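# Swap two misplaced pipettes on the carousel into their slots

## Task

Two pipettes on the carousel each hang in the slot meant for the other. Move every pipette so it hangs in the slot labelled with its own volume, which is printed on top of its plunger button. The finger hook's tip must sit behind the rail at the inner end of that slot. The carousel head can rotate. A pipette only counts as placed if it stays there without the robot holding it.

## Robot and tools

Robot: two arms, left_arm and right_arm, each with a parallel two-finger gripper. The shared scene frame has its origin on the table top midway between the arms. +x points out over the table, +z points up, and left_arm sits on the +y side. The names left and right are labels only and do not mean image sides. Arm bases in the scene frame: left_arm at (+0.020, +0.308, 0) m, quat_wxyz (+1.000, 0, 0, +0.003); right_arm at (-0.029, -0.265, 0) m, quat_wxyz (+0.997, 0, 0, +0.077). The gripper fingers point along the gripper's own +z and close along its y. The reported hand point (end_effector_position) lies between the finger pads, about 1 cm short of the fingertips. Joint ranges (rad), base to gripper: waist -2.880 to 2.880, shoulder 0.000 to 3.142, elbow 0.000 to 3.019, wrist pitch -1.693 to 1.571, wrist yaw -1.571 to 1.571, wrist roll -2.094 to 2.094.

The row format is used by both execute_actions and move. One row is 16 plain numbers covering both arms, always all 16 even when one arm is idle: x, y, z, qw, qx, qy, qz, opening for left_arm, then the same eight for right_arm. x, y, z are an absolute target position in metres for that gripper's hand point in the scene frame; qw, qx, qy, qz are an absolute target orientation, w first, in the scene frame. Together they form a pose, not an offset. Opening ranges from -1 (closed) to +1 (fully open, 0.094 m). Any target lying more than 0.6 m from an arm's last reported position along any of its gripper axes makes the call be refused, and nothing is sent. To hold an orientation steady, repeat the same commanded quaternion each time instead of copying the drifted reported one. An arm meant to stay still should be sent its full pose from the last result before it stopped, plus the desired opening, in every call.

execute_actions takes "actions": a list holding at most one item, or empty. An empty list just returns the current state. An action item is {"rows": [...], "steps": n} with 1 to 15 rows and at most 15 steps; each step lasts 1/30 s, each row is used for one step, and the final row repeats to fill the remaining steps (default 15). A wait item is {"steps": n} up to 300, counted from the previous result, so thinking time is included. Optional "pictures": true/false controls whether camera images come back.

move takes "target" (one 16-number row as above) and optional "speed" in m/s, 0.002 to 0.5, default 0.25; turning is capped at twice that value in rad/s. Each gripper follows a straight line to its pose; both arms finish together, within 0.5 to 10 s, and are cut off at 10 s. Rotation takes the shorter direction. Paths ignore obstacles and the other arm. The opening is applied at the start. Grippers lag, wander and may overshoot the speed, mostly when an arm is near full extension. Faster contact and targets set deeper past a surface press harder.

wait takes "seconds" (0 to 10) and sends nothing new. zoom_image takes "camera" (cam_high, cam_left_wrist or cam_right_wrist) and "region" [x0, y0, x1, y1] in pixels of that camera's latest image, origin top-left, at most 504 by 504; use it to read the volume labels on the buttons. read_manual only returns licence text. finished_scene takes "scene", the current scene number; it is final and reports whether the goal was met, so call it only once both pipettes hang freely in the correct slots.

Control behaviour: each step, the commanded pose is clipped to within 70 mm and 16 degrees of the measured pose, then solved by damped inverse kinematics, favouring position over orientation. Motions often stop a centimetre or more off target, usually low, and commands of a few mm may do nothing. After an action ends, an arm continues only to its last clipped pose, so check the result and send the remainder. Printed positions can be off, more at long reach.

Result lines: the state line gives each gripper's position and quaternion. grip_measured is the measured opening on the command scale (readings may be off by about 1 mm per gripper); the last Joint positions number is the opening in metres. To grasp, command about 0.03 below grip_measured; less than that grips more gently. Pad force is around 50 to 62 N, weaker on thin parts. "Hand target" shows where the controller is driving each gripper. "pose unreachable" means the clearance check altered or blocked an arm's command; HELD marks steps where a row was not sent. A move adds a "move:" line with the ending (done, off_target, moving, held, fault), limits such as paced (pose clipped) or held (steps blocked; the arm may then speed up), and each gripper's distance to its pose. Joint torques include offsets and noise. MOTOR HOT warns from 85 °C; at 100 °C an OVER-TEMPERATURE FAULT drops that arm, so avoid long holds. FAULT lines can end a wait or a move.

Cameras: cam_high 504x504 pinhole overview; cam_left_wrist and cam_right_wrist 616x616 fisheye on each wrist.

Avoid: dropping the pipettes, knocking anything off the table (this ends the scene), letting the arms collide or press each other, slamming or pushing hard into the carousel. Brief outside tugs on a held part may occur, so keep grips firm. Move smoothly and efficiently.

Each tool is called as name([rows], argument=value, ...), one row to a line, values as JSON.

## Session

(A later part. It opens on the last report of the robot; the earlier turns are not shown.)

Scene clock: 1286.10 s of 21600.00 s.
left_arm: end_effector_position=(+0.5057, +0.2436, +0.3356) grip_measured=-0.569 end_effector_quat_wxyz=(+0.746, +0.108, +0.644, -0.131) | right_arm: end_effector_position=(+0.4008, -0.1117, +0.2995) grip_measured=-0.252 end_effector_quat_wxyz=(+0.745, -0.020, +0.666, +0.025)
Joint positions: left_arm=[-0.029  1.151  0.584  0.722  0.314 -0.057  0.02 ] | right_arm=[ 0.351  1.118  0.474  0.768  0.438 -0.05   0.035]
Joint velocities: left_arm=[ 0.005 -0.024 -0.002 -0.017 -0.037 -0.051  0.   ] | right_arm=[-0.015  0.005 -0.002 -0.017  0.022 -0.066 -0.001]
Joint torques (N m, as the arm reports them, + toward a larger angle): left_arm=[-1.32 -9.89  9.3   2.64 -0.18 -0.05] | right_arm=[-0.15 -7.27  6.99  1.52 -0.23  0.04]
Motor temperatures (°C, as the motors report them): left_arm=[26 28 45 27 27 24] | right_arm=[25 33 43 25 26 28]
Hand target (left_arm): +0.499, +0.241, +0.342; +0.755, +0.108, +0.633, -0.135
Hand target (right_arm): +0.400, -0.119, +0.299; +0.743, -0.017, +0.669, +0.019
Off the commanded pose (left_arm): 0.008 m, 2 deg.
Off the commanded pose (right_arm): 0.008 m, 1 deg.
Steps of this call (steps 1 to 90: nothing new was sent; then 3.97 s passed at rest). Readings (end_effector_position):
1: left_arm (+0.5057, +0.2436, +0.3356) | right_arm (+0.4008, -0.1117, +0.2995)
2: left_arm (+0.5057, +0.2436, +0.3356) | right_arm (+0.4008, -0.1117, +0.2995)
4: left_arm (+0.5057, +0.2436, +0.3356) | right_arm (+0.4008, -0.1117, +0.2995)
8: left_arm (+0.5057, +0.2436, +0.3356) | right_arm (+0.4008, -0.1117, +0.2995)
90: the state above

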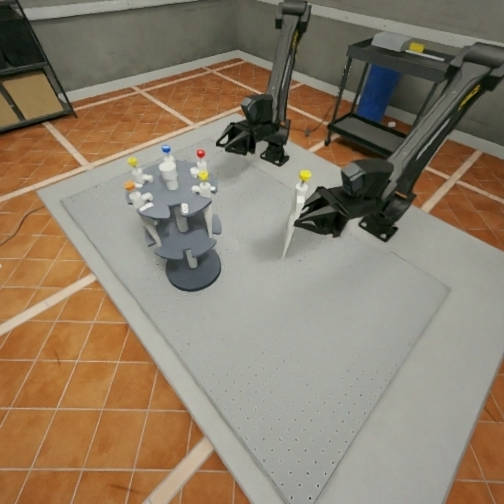

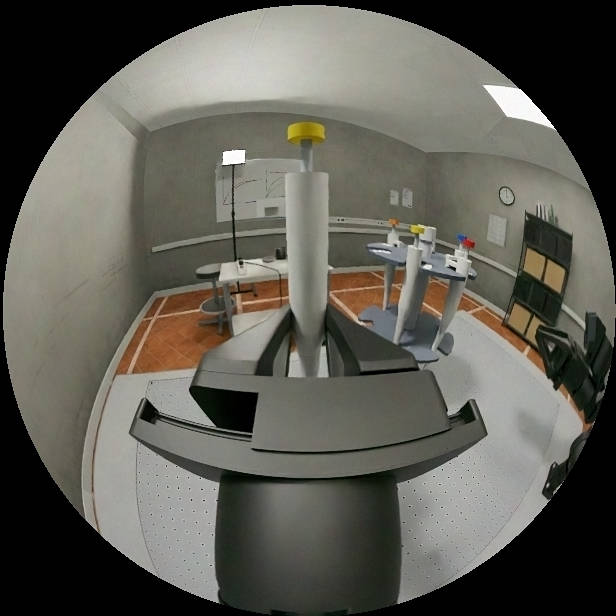

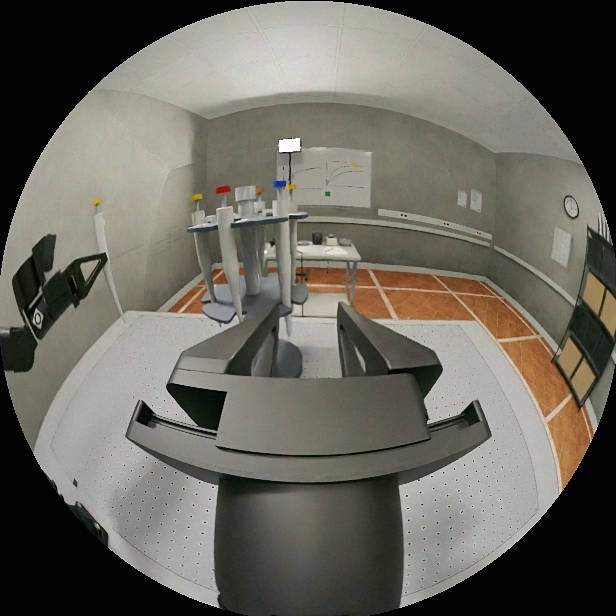

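zoom_image(camera="cam_high", region=[270, 165, 340, 235])

zoom_image(camera="cam_right_wrist", region=[40, 180, 180, 320])

Region (270, 165, 340, 235) of cam_high's 504x504 image, scaled by 7.200, with more detail than that image has.

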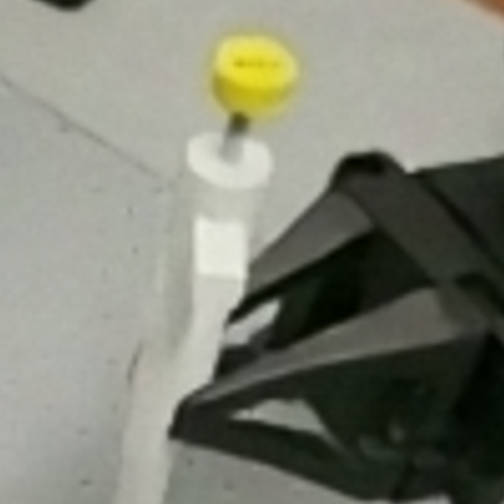

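Region (40, 180, 180, 320) of cam_right_wrist's 616x616 image, scaled by 3.600, with more detail than that image has.

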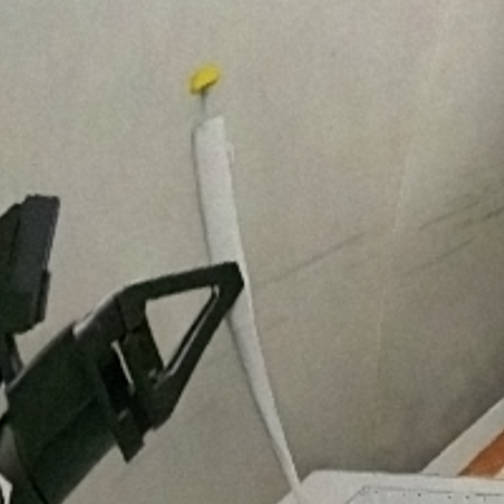

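zoom_image(camera="cam_left_wrist", region=[250, 150, 350, 250])

Region (250, 150, 350, 250) of cam_left_wrist's 616x616 image, scaled by 5.040, with more detail than that image has.

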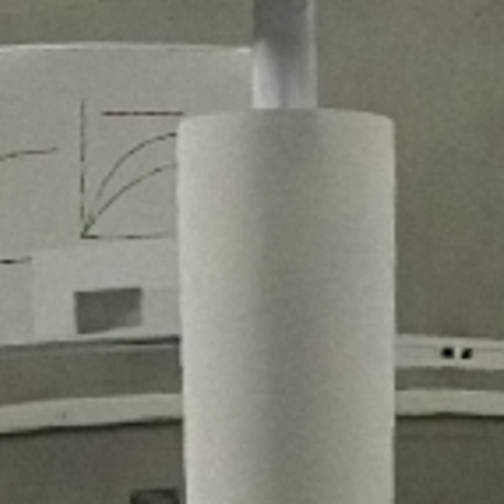

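move(target=[0.60,0.27,0.34,0.6634,0.3214,0.5567,-0.3830,-0.6,0.40,-0.12,0.30,0.7428,-0.0175,0.6689,0.0195,-0.25], speed=0.1)

Scene clock: 1340.53 s of 21600.00 s.
left_arm: end_effector_position=(+0.5876, +0.2606, +0.3239) grip_measured=-0.569 end_effector_quat_wxyz=(+0.651, +0.311, +0.570, -0.394) | right_arm: end_effector_position=(+0.4012, -0.1121, +0.2985) grip_measured=-0.252 end_effector_quat_wxyz=(+0.744, -0.021, +0.668, +0.024)
Joint positions: left_arm=[ 0.198  1.668  0.998  1.137  1.213 -0.485  0.02 ] | right_arm=[ 0.349  1.118  0.474  0.763  0.436 -0.05   0.035]
Joint velocities: left_arm=[-0.005 -0.005 -0.002  0.007  0.066 -0.066 -0.   ] | right_arm=[-0.005 -0.015 -0.002  0.002 -0.007 -0.066  0.   ]
Joint torques (N m, as the arm reports them, + toward a larger angle): left_arm=[  0.2  -14.73  14.7    1.84  -0.28  -0.1 ] | right_arm=[-0.69 -7.59  7.15  1.47 -0.19  0.02]
Motor temperatures (°C, as the motors report them): left_arm=[26 28 44 27 27 24] | right_arm=[25 32 43 25 26 28]
Hand target (left_arm): +0.600, +0.268, +0.340; +0.664, +0.321, +0.556, -0.383
Hand target (right_arm): +0.400, -0.120, +0.300; +0.743, -0.017, +0.669, +0.019
Off the commanded pose (left_arm): 0.022 m, 3 deg.
Off the commanded pose (right_arm): 0.008 m, 1 deg.
After step 90, 47.47 s passed at rest.
move: off_target (left_arm)

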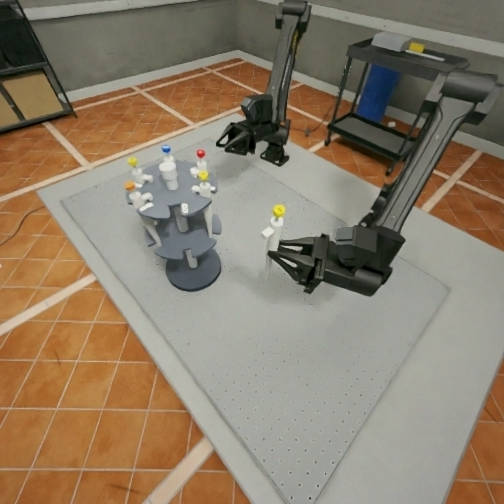

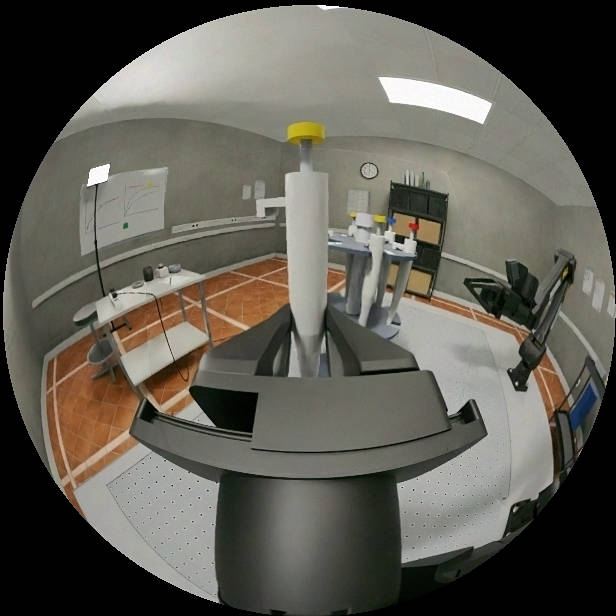

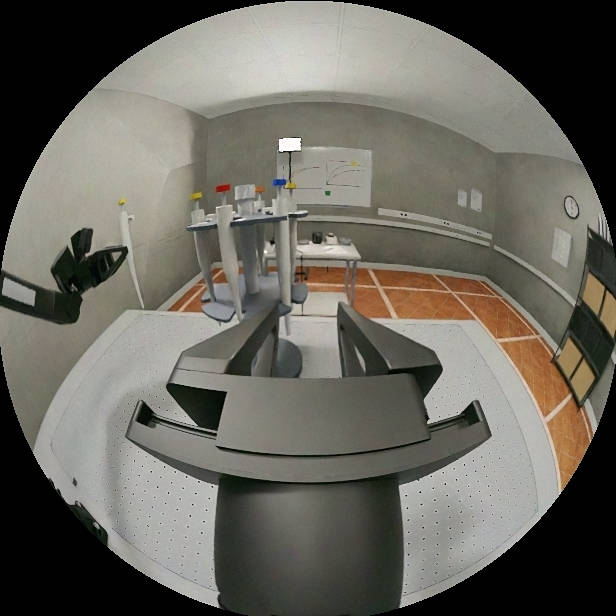

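move(target=[0.728,0.175,0.335,0.6634,0.3214,0.5567,-0.3830,-0.6,0.40,-0.12,0.30,0.7428,-0.0175,0.6689,0.0195,-0.25], speed=0.08)

Scene clock: 1346.23 s of 21600.00 s.
left_arm: end_effector_position=(+0.7117, +0.1769, +0.3226) grip_measured=-0.569 end_effector_quat_wxyz=(+0.655, +0.312, +0.567, -0.389) | right_arm: end_effector_position=(+0.4012, -0.1121, +0.2985) grip_measured=-0.252 end_effector_quat_wxyz=(+0.744, -0.021, +0.668, +0.024)
Joint positions: left_arm=[ 0.019  1.897  1.358  0.864  1.043 -0.317  0.02 ] | right_arm=[ 0.349  1.118  0.474  0.763  0.436 -0.05   0.035]
Joint velocities: left_arm=[ 0.005 -0.005  0.002 -0.017  0.051 -0.037 -0.   ] | right_arm=[-0.015 -0.005 -0.002  0.007 -0.022  0.022 -0.001]
Joint torques (N m, as the arm reports them, + toward a larger angle): left_arm=[ -1.45 -20.08  16.04   0.74  -0.31   0.13] | right_arm=[-0.76 -7.64  7.33  1.5  -0.25  0.07]
Motor temperatures (°C, as the motors report them): left_arm=[26 28 45 27 27 24] | right_arm=[25 32 43 25 26 28]
Hand target (left_arm): +0.725, +0.174, +0.335; +0.663, +0.321, +0.557, -0.383
Hand target (right_arm): +0.400, -0.120, +0.300; +0.743, -0.017, +0.669, +0.019
Off the commanded pose (left_arm): 0.021 m, 2 deg.
Off the commanded pose (right_arm): 0.008 m, 1 deg.
After step 90, 0.30 s passed at rest.
move: off_target (left_arm)

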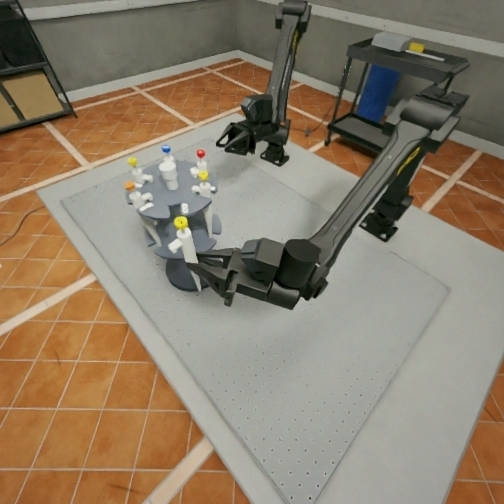

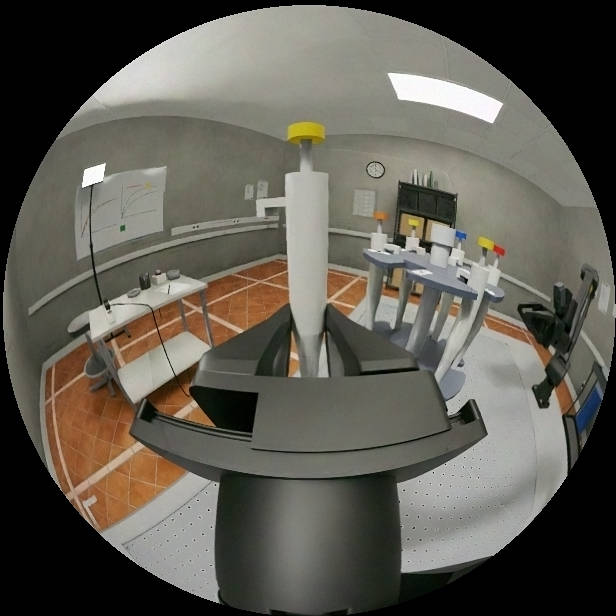

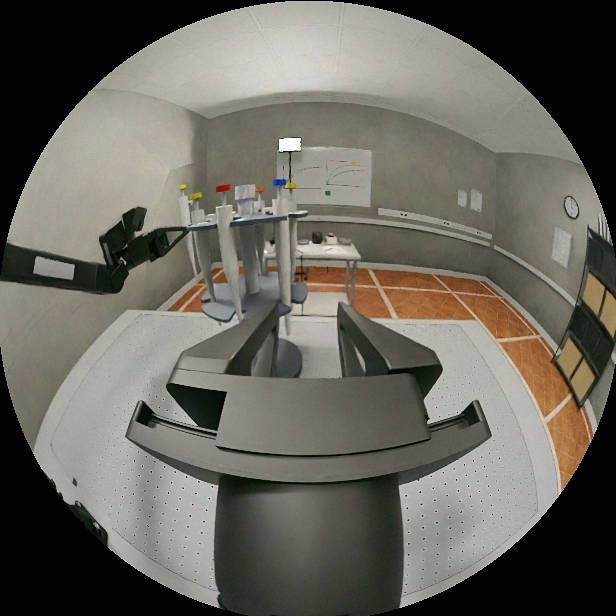

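move(target=[0.705,0.125,0.315,0.6634,0.3214,0.5567,-0.3830,-0.6,0.40,-0.12,0.30,0.7428,-0.0175,0.6689,0.0195,-0.25], speed=0.04)

Scene clock: 1350.70 s of 21600.00 s.
left_arm: end_effector_position=(+0.7076, +0.1283, +0.3197) grip_measured=-0.569 end_effector_quat_wxyz=(+0.662, +0.319, +0.558, -0.385) | right_arm: end_effector_position=(+0.4012, -0.1120, +0.2985) grip_measured=-0.252 end_effector_quat_wxyz=(+0.744, -0.021, +0.668, +0.024)
Joint positions: left_arm=[-0.061  1.897  1.345  0.864  0.969 -0.267  0.02 ] | right_arm=[ 0.349  1.118  0.474  0.763  0.436 -0.05   0.035]
Joint velocities: left_arm=[-0.015 -0.005 -0.002  0.002  0.066  0.051  0.001] | right_arm=[-0.005  0.005 -0.002 -0.017 -0.022 -0.022 -0.001]
Joint torques (N m, as the arm reports them, + toward a larger angle): left_arm=[ -1.26 -21.8    8.94   1.71  -0.32   0.11] | right_arm=[-0.2  -7.89  7.06  1.53 -0.22  0.  ]
Motor temperatures (°C, as the motors report them): left_arm=[26 29 45 27 27 24] | right_arm=[25 32 43 25 26 28]
Hand target (left_arm): +0.704, +0.125, +0.315; +0.663, +0.321, +0.557, -0.383
Hand target (right_arm): +0.400, -0.120, +0.300; +0.743, -0.018, +0.669, +0.020
Off the commanded pose (left_arm): 0.006 m, 0 deg.
Off the commanded pose (right_arm): 0.008 m, 1 deg.
move: done

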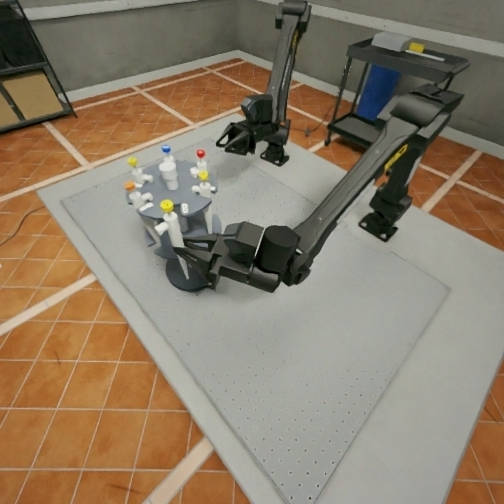

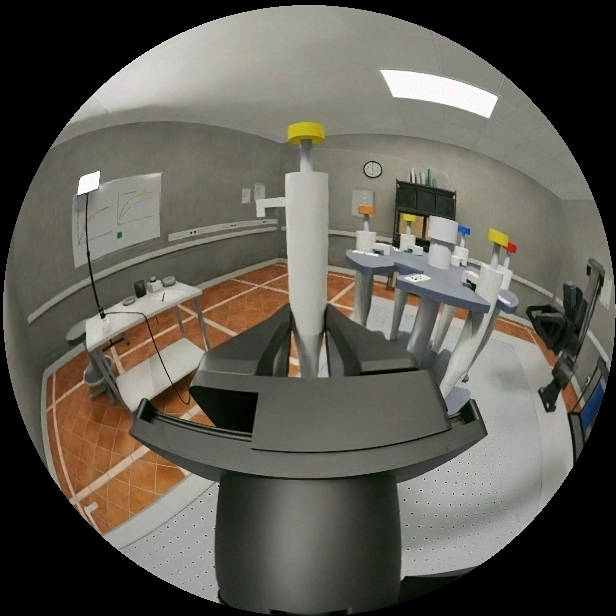

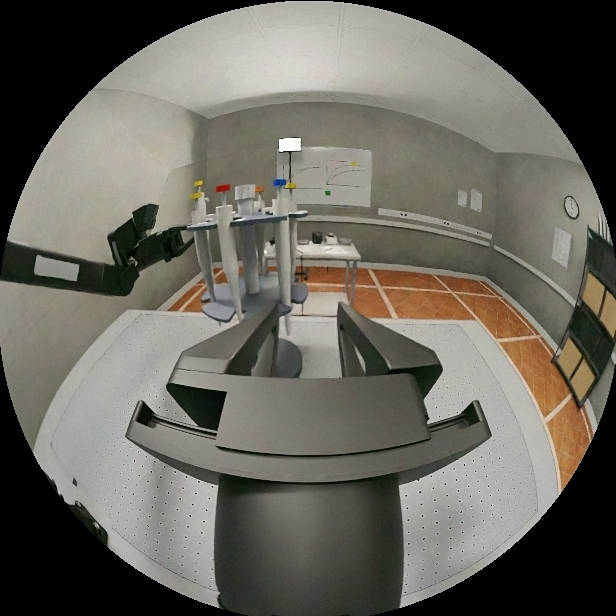

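move(target=[0.685,0.128,0.297,0.6486,0.3313,0.5738,-0.3745,-0.6,0.40,-0.12,0.30,0.7428,-0.0175,0.6689,0.0195,-0.25], speed=0.03)

zoom_image(camera="cam_left_wrist", region=[240, 160, 540, 420])

Scene clock: 1355.13 s of 21600.00 s.
left_arm: end_effector_position=(+0.6907, +0.1282, +0.2929) grip_measured=-0.569 end_effector_quat_wxyz=(+0.649, +0.329, +0.573, -0.376) | right_arm: end_effector_position=(+0.4012, -0.1120, +0.2985) grip_measured=-0.252 end_effector_quat_wxyz=(+0.744, -0.021, +0.668, +0.024)
Joint positions: left_arm=[-0.061  1.873  1.268  0.833  0.98  -0.195  0.02 ] | right_arm=[ 0.349  1.118  0.474  0.763  0.436 -0.05   0.035]
Joint velocities: left_arm=[-0.015 -0.015 -0.002 -0.012  0.037  0.007 -0.001] | right_arm=[-0.005 -0.015 -0.027  0.012  0.022 -0.037 -0.   ]
Joint torques (N m, as the arm reports them, + toward a larger angle): left_arm=[ -0.78 -23.32   8.92   0.83  -0.07   0.15] | right_arm=[-0.61 -7.34  7.15  1.61 -0.2   0.06]
Motor temperatures (°C, as the motors report them): left_arm=[26 29 45 27 27 24] | right_arm=[25 32 43 25 26 28]
Hand target (left_arm): +0.685, +0.128, +0.297; +0.649, +0.332, +0.574, -0.374
Hand target (right_arm): +0.400, -0.120, +0.300; +0.743, -0.017, +0.669, +0.019
Off the commanded pose (left_arm): 0.007 m, 0 deg.
Off the commanded pose (right_arm): 0.008 m, 1 deg.
After step 90, 0.10 s passed at rest.
move: done

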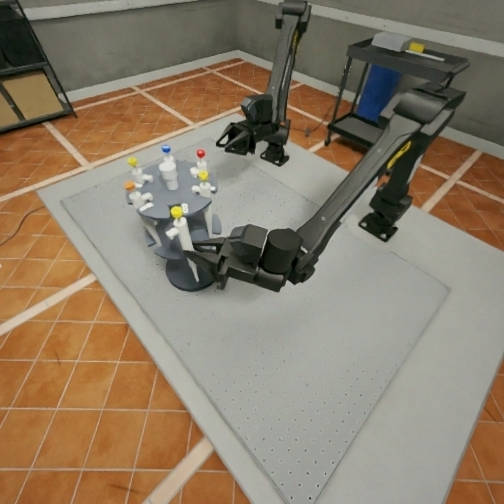

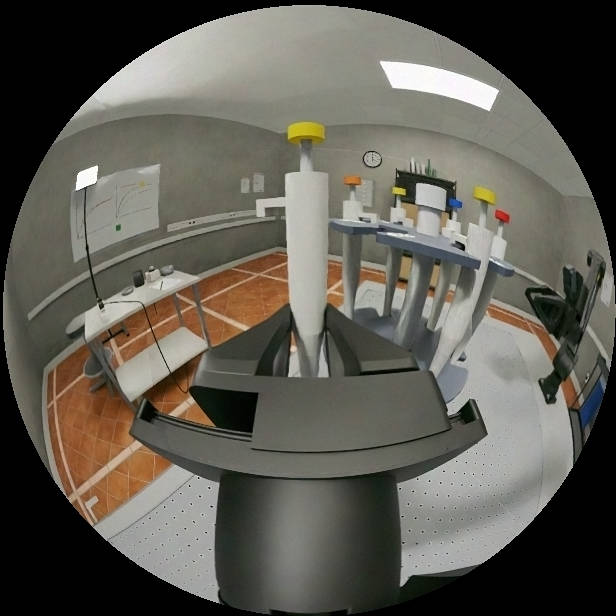

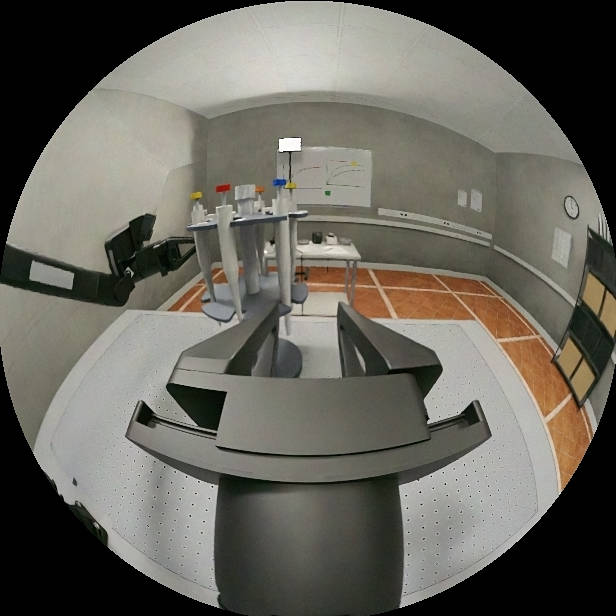

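Region (240, 160, 540, 420) of cam_left_wrist's 616x616 image, scaled by 1.680, with more detail than that image has; it fills the top 437 rows of this view, and the rest is white.

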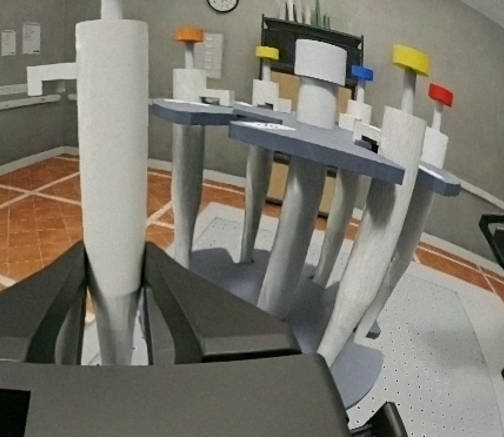

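move(target=[0.69,0.126,0.322,0.6486,0.3313,0.5738,-0.3745,-0.6,0.40,-0.12,0.30,0.7428,-0.0175,0.6689,0.0195,-0.25], speed=0.03)

zoom_image(camera="cam_high", region=[120, 140, 250, 270])

Scene clock: 1359.43 s of 21600.00 s.
left_arm: end_effector_position=(+0.6883, +0.1283, +0.3005) grip_measured=-0.569 end_effector_quat_wxyz=(+0.639, +0.323, +0.585, -0.381) | right_arm: end_effector_position=(+0.4012, -0.1120, +0.2985) grip_measured=-0.252 end_effector_quat_wxyz=(+0.744, -0.021, +0.668, +0.024)
Joint positions: left_arm=[-0.061  1.845  1.268  0.77   0.98  -0.193  0.02 ] | right_arm=[ 0.349  1.118  0.474  0.763  0.436 -0.05   0.035]
Joint velocities: left_arm=[ 0.005 -0.015 -0.002 -0.027 -0.051  0.022 -0.   ] | right_arm=[ 0.005 -0.015 -0.002 -0.002 -0.095 -0.007  0.   ]
Joint torques (N m, as the arm reports them, + toward a larger angle): left_arm=[ -1.28 -22.98  12.63   0.95  -0.2    0.12] | right_arm=[-0.09 -8.08  7.15  1.56 -0.2   0.04]
Motor temperatures (°C, as the motors report them): left_arm=[26 30 44 27 27 24] | right_arm=[25 32 42 25 26 28]
Hand target (left_arm): +0.689, +0.126, +0.322; +0.649, +0.331, +0.574, -0.375
Hand target (right_arm): +0.400, -0.120, +0.300; +0.743, -0.017, +0.669, +0.019
Off the commanded pose (left_arm): 0.022 m, 2 deg.
Off the commanded pose (right_arm): 0.008 m, 1 deg.
After step 90, 0.07 s passed at rest.
move: off_target (left_arm)

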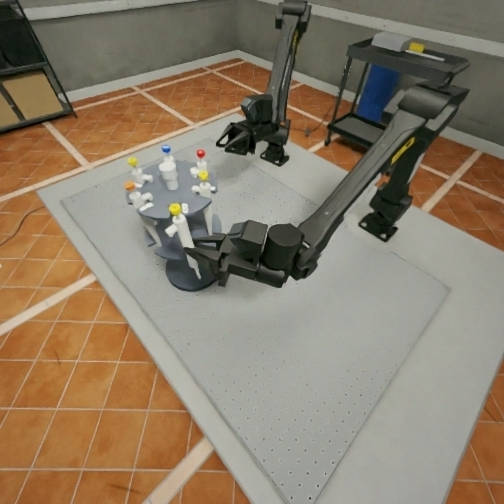

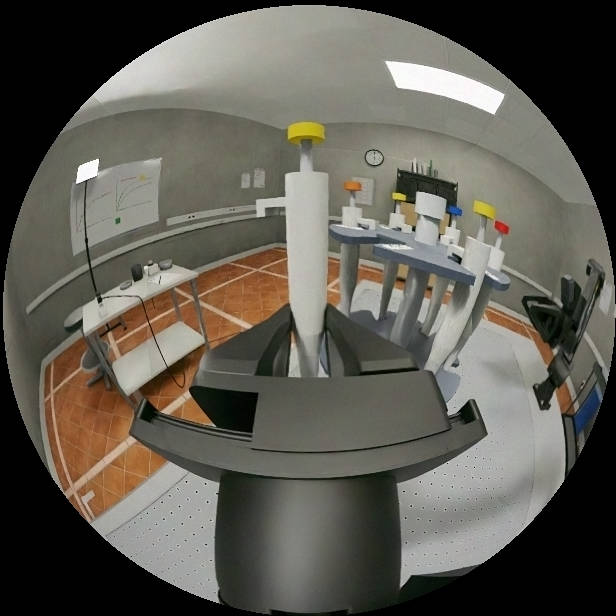

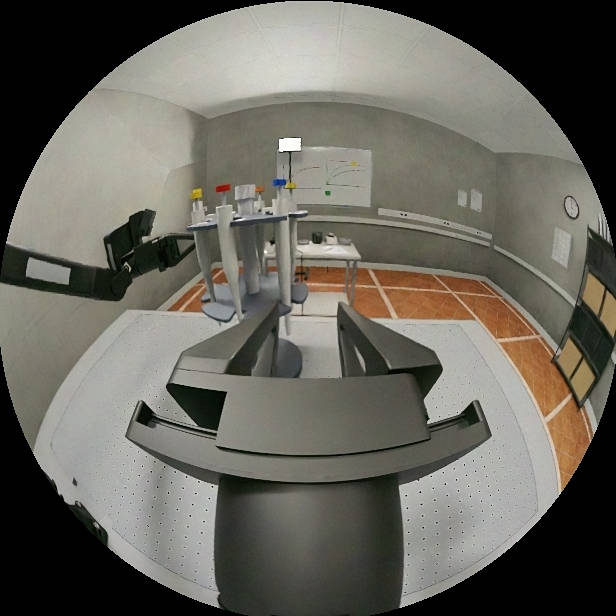

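Region (120, 140, 250, 270) of cam_high's 504x504 image, scaled by 3.877, with more detail than that image has.

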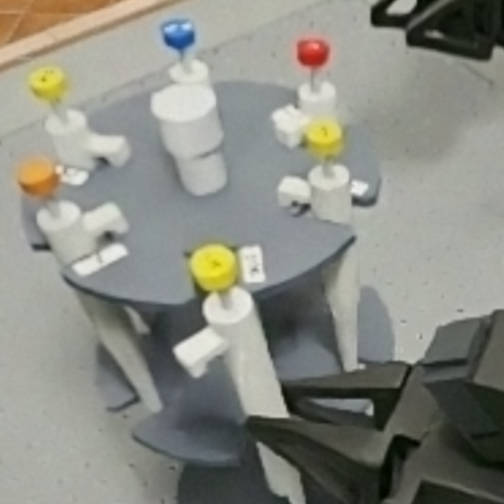

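move(target=[0.69,0.122,0.33,0.6634,0.3214,0.5567,-0.3830,-0.6,0.40,-0.12,0.30,0.7428,-0.0175,0.6689,0.0195,-0.25], speed=0.03)

Scene clock: 1363.67 s of 21600.00 s.
left_arm: end_effector_position=(+0.6880, +0.1280, +0.3113) grip_measured=-0.569 end_effector_quat_wxyz=(+0.651, +0.314, +0.574, -0.385) | right_arm: end_effector_position=(+0.4012, -0.1120, +0.2985) grip_measured=-0.252 end_effector_quat_wxyz=(+0.744, -0.021, +0.668, +0.024)
Joint positions: left_arm=[-0.064  1.845  1.268  0.831  0.962 -0.245  0.02 ] | right_arm=[ 0.349  1.118  0.474  0.763  0.436 -0.05   0.035]
Joint velocities: left_arm=[-0.005 -0.015 -0.012 -0.002 -0.081  0.066 -0.   ] | right_arm=[-0.005 -0.015  0.007 -0.002  0.022  0.022  0.001]
Joint torques (N m, as the arm reports them, + toward a larger angle): left_arm=[ -1.79 -21.24  12.52   2.31  -0.26  -0.03] | right_arm=[-0.4  -7.61  7.21  1.54 -0.21  0.05]
Motor temperatures (°C, as the motors report them): left_arm=[26 30 44 27 27 24] | right_arm=[25 32 42 25 26 28]
Hand target (left_arm): +0.689, +0.122, +0.330; +0.664, +0.321, +0.557, -0.383
Hand target (right_arm): +0.400, -0.120, +0.300; +0.743, -0.017, +0.669, +0.019
Off the commanded pose (left_arm): 0.020 m, 3 deg.
Off the commanded pose (right_arm): 0.008 m, 1 deg.
move: off_target (left_arm)

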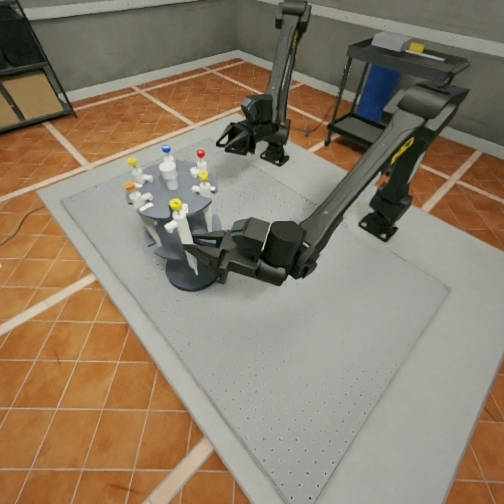

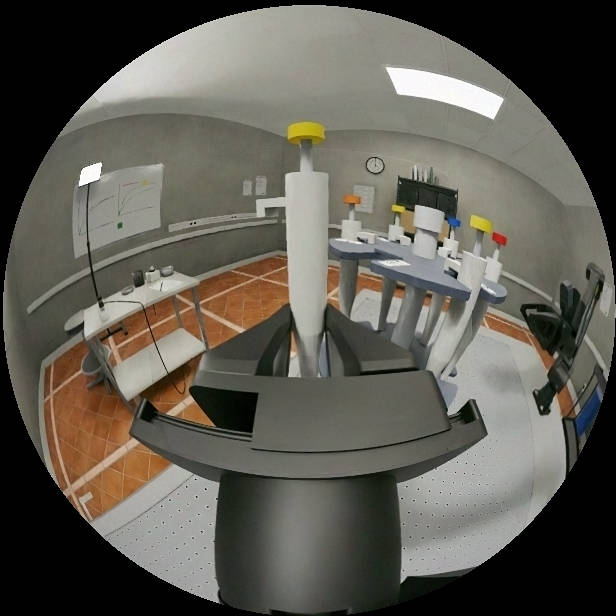

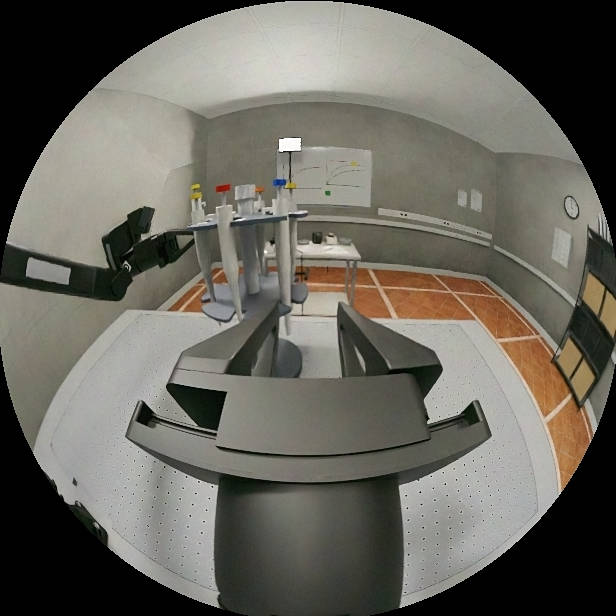

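z=0.311, good. Move inward: first mostly −y to the mouth.

move(target=[0.68,0.098,0.328,0.6634,0.3214,0.5567,-0.3830,-0.6,0.40,-0.12,0.30,0.7428,-0.0175,0.6689,0.0195,-0.25], speed=0.02)

zoom_image(camera="cam_high", region=[120, 140, 250, 270])

Scene clock: 1368.80 s of 21600.00 s.
left_arm: end_effector_position=(+0.6854, +0.1027, +0.3128) grip_measured=-0.569 end_effector_quat_wxyz=(+0.652, +0.312, +0.572, -0.389) | right_arm: end_effector_position=(+0.4012, -0.1120, +0.2985) grip_measured=-0.252 end_effector_quat_wxyz=(+0.744, -0.021, +0.668, +0.024)
Joint positions: left_arm=[-0.108  1.845  1.268  0.831  0.921 -0.243  0.02 ] | right_arm=[ 0.349  1.118  0.474  0.763  0.436 -0.05   0.035]
Joint velocities: left_arm=[ 0.005 -0.005 -0.002  0.012 -0.022 -0.051 -0.001] | right_arm=[ 0.005  0.005 -0.007 -0.017  0.037  0.022  0.   ]
Joint torques (N m, as the arm reports them, + toward a larger angle): left_arm=[ -1.61 -22.93  10.05   1.94  -0.28   0.15] | right_arm=[-0.08 -7.36  7.35  1.65 -0.18  0.01]
Motor temperatures (°C, as the motors report them): left_arm=[26 30 44 27 27 24] | right_arm=[25 32 42 25 26 28]
Hand target (left_arm): +0.680, +0.098, +0.328; +0.663, +0.321, +0.557, -0.383
Hand target (right_arm): +0.400, -0.120, +0.300; +0.743, -0.017, +0.669, +0.019
Off the commanded pose (left_arm): 0.017 m, 3 deg.
Off the commanded pose (right_arm): 0.008 m, 1 deg.
After step 90, 0.10 s passed at rest.
move: off_target (left_arm)

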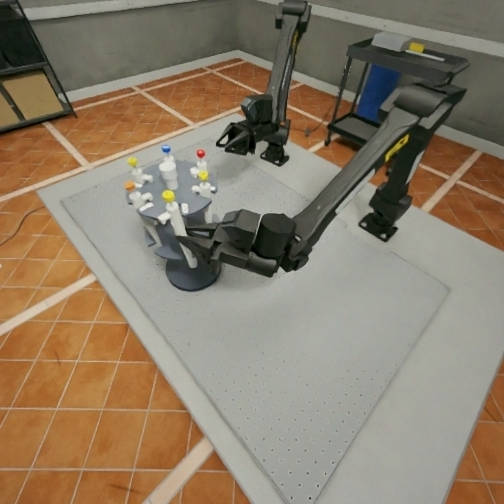

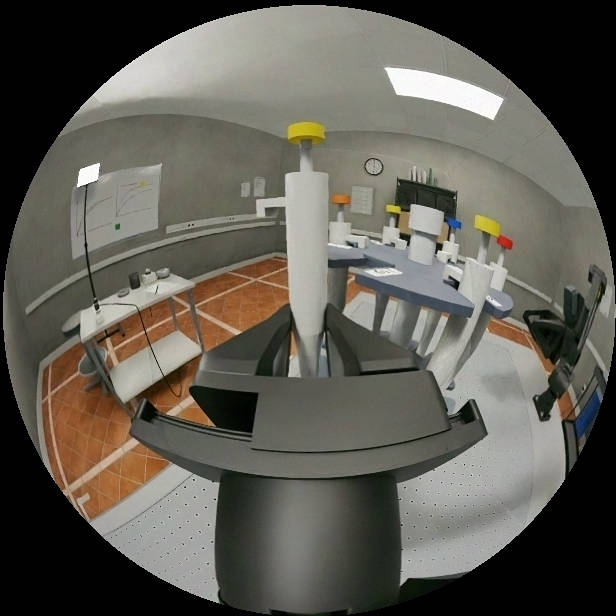

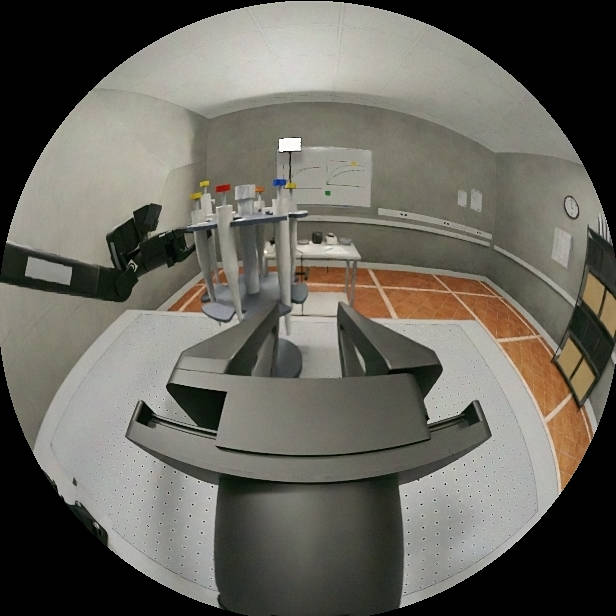

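Region (120, 140, 250, 270) of cam_high's 504x504 image, scaled by 3.877, with more detail than that image has.

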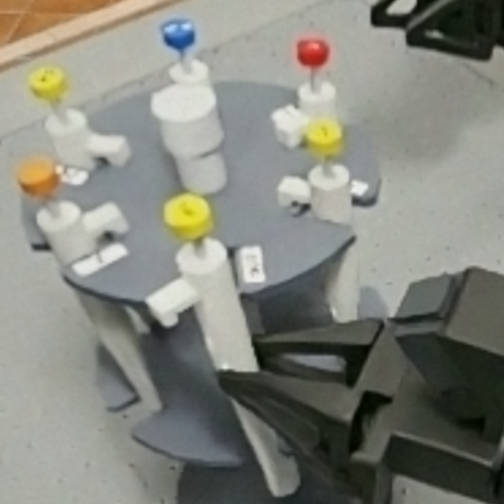

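zoom_image(camera="cam_left_wrist", region=[280, 190, 480, 390])

Region (280, 190, 480, 390) of cam_left_wrist's 616x616 image, scaled by 2.520, with more detail than that image has.

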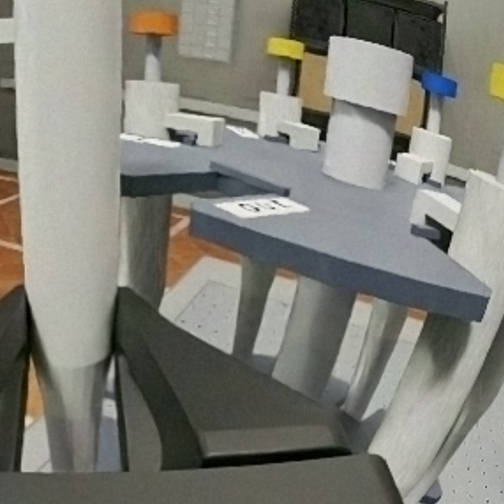

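move(target=[0.66,0.082,0.328,0.6634,0.3214,0.5567,-0.3830,-0.6,0.40,-0.12,0.30,0.7428,-0.0175,0.6689,0.0195,-0.25], speed=0.02)

zoom_image(camera="cam_left_wrist", region=[240, 170, 480, 390])

Scene clock: 1376.63 s of 21600.00 s.
left_arm: end_effector_position=(+0.6708, +0.0907, +0.3163) grip_measured=-0.569 end_effector_quat_wxyz=(+0.654, +0.310, +0.572, -0.386) | right_arm: end_effector_position=(+0.4012, -0.1120, +0.2985) grip_measured=-0.252 end_effector_quat_wxyz=(+0.744, -0.021, +0.668, +0.024)
Joint positions: left_arm=[-0.133  1.808  1.223  0.831  0.888 -0.23   0.02 ] | right_arm=[ 0.349  1.118  0.474  0.763  0.436 -0.05   0.035]
Joint velocities: left_arm=[-0.005 -0.015  0.002  0.007  0.037  0.007 -0.001] | right_arm=[-0.005 -0.005 -0.002 -0.007 -0.066 -0.037  0.001]
Joint torques (N m, as the arm reports them, + toward a larger angle): left_arm=[ -1.5  -22.78   8.83   2.16  -0.23   0.12] | right_arm=[-0.75 -7.97  7.1   1.5  -0.22  0.04]
Motor temperatures (°C, as the motors report them): left_arm=[26 31 44 27 27 24] | right_arm=[25 31 42 25 26 28]
Hand target (left_arm): +0.660, +0.082, +0.328; +0.663, +0.321, +0.557, -0.383
Hand target (right_arm): +0.400, -0.120, +0.300; +0.743, -0.017, +0.669, +0.019
Off the commanded pose (left_arm): 0.018 m, 2 deg.
Off the commanded pose (right_arm): 0.008 m, 1 deg.
After step 90, 2.80 s passed at rest.
move: off_target (left_arm)

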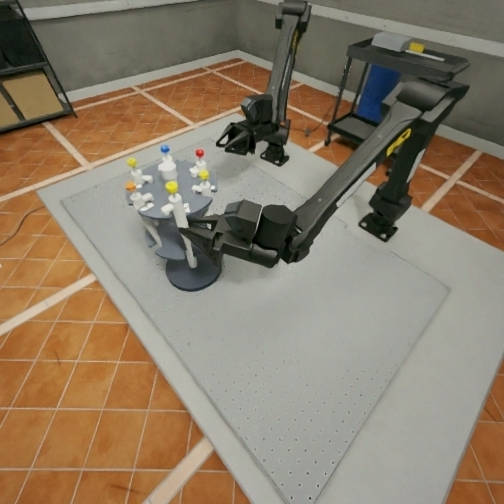

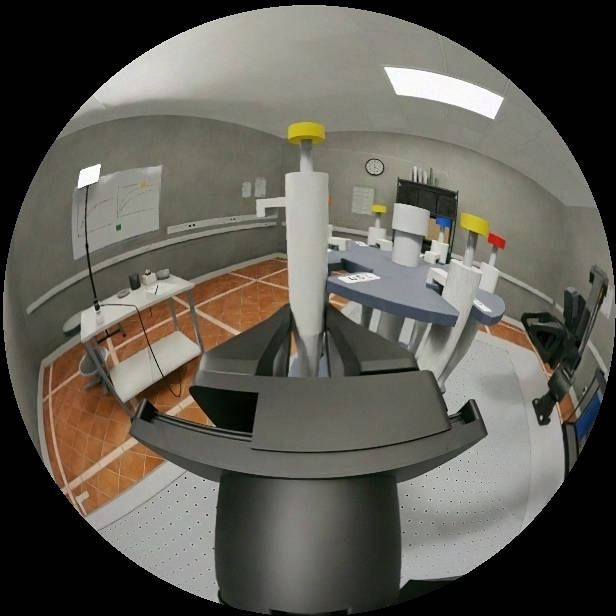

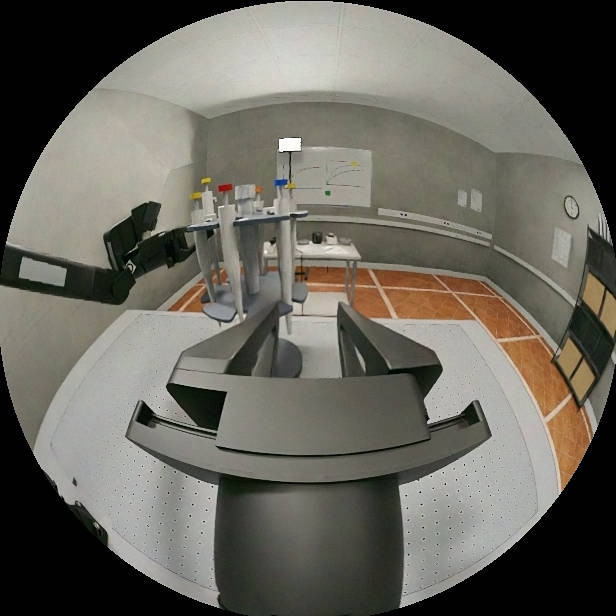

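Region (240, 170, 480, 390) of cam_left_wrist's 616x616 image, scaled by 2.100, with more detail than that image has; it fills the top 462 rows of this view, and the rest is white.

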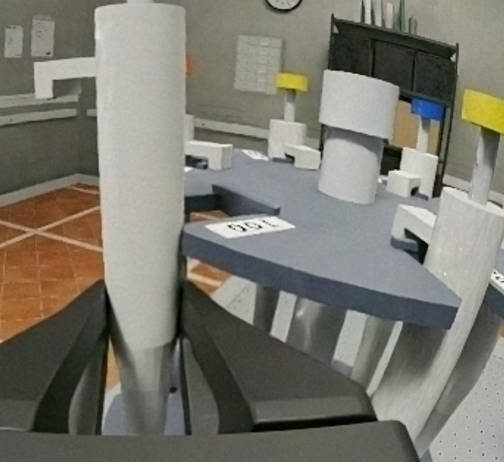

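move(target=[0.652,0.066,0.318,0.6634,0.3214,0.5567,-0.3830,-0.6,0.40,-0.12,0.30,0.7428,-0.0175,0.6689,0.0195,-0.25], speed=0.02)

zoom_image(camera="cam_left_wrist", region=[240, 170, 480, 390])

Scene clock: 1380.83 s of 21600.00 s.
left_arm: end_effector_position=(+0.6622, +0.0727, +0.3068) grip_measured=-0.569 end_effector_quat_wxyz=(+0.654, +0.311, +0.572, -0.386) | right_arm: end_effector_position=(+0.4012, -0.1120, +0.2985) grip_measured=-0.252 end_effector_quat_wxyz=(+0.744, -0.021, +0.668, +0.024)
Joint positions: left_arm=[-0.166  1.808  1.197  0.847  0.859 -0.215  0.02 ] | right_arm=[ 0.349  1.118  0.474  0.763  0.436 -0.05   0.035]
Joint velocities: left_arm=[-0.005 -0.005 -0.012  0.002 -0.037  0.037 -0.001] | right_arm=[-0.015  0.015  0.007  0.002 -0.007 -0.037 -0.001]
Joint torques (N m, as the arm reports them, + toward a larger angle): left_arm=[ -1.92 -22.32   8.69   2.33  -0.17   0.13] | right_arm=[-0.06 -7.72  7.03  1.62 -0.22  0.02]
Motor temperatures (°C, as the motors report them): left_arm=[26 31 43 27 27 24] | right_arm=[25 31 42 25 26 28]
Hand target (left_arm): +0.652, +0.066, +0.318; +0.663, +0.321, +0.557, -0.383
Hand target (right_arm): +0.400, -0.120, +0.300; +0.743, -0.017, +0.669, +0.019
Off the commanded pose (left_arm): 0.017 m, 2 deg.
Off the commanded pose (right_arm): 0.008 m, 1 deg.
move: off_target (left_arm)

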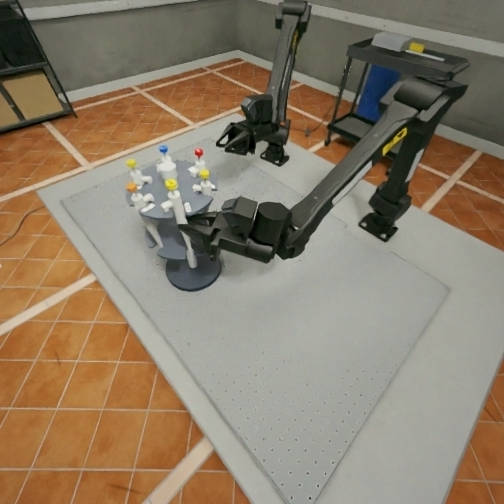

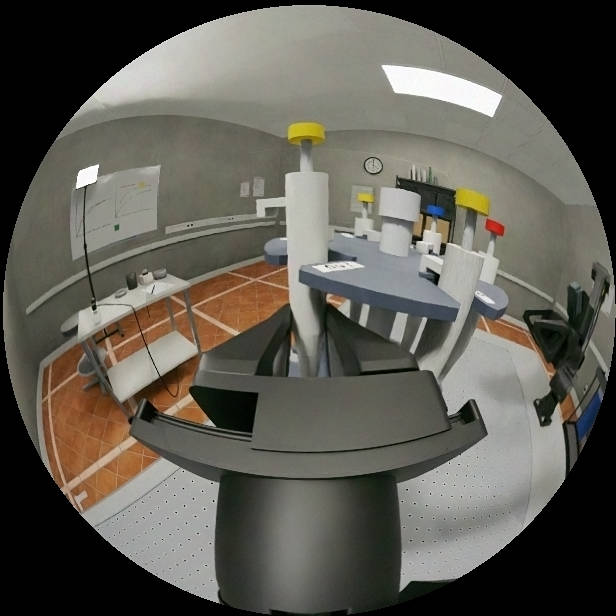

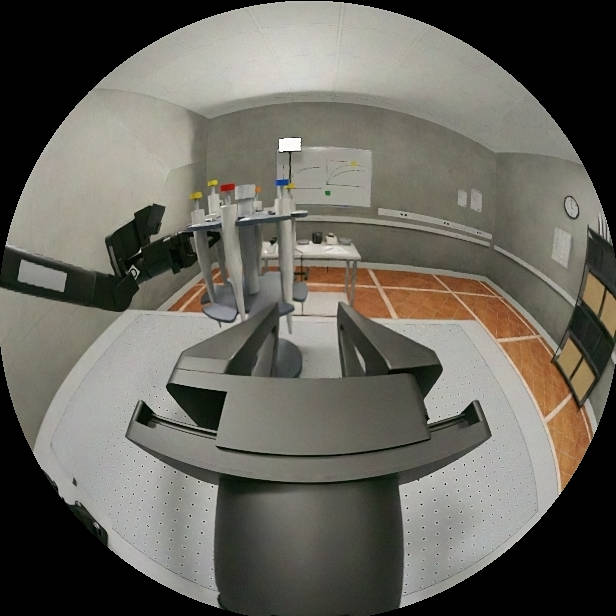

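Region (240, 170, 480, 390) of cam_left_wrist's 616x616 image, scaled by 2.100, with more detail than that image has; it fills the top 462 rows of this view, and the rest is white.

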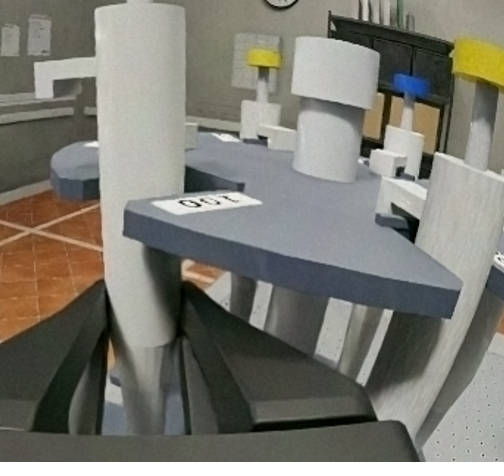

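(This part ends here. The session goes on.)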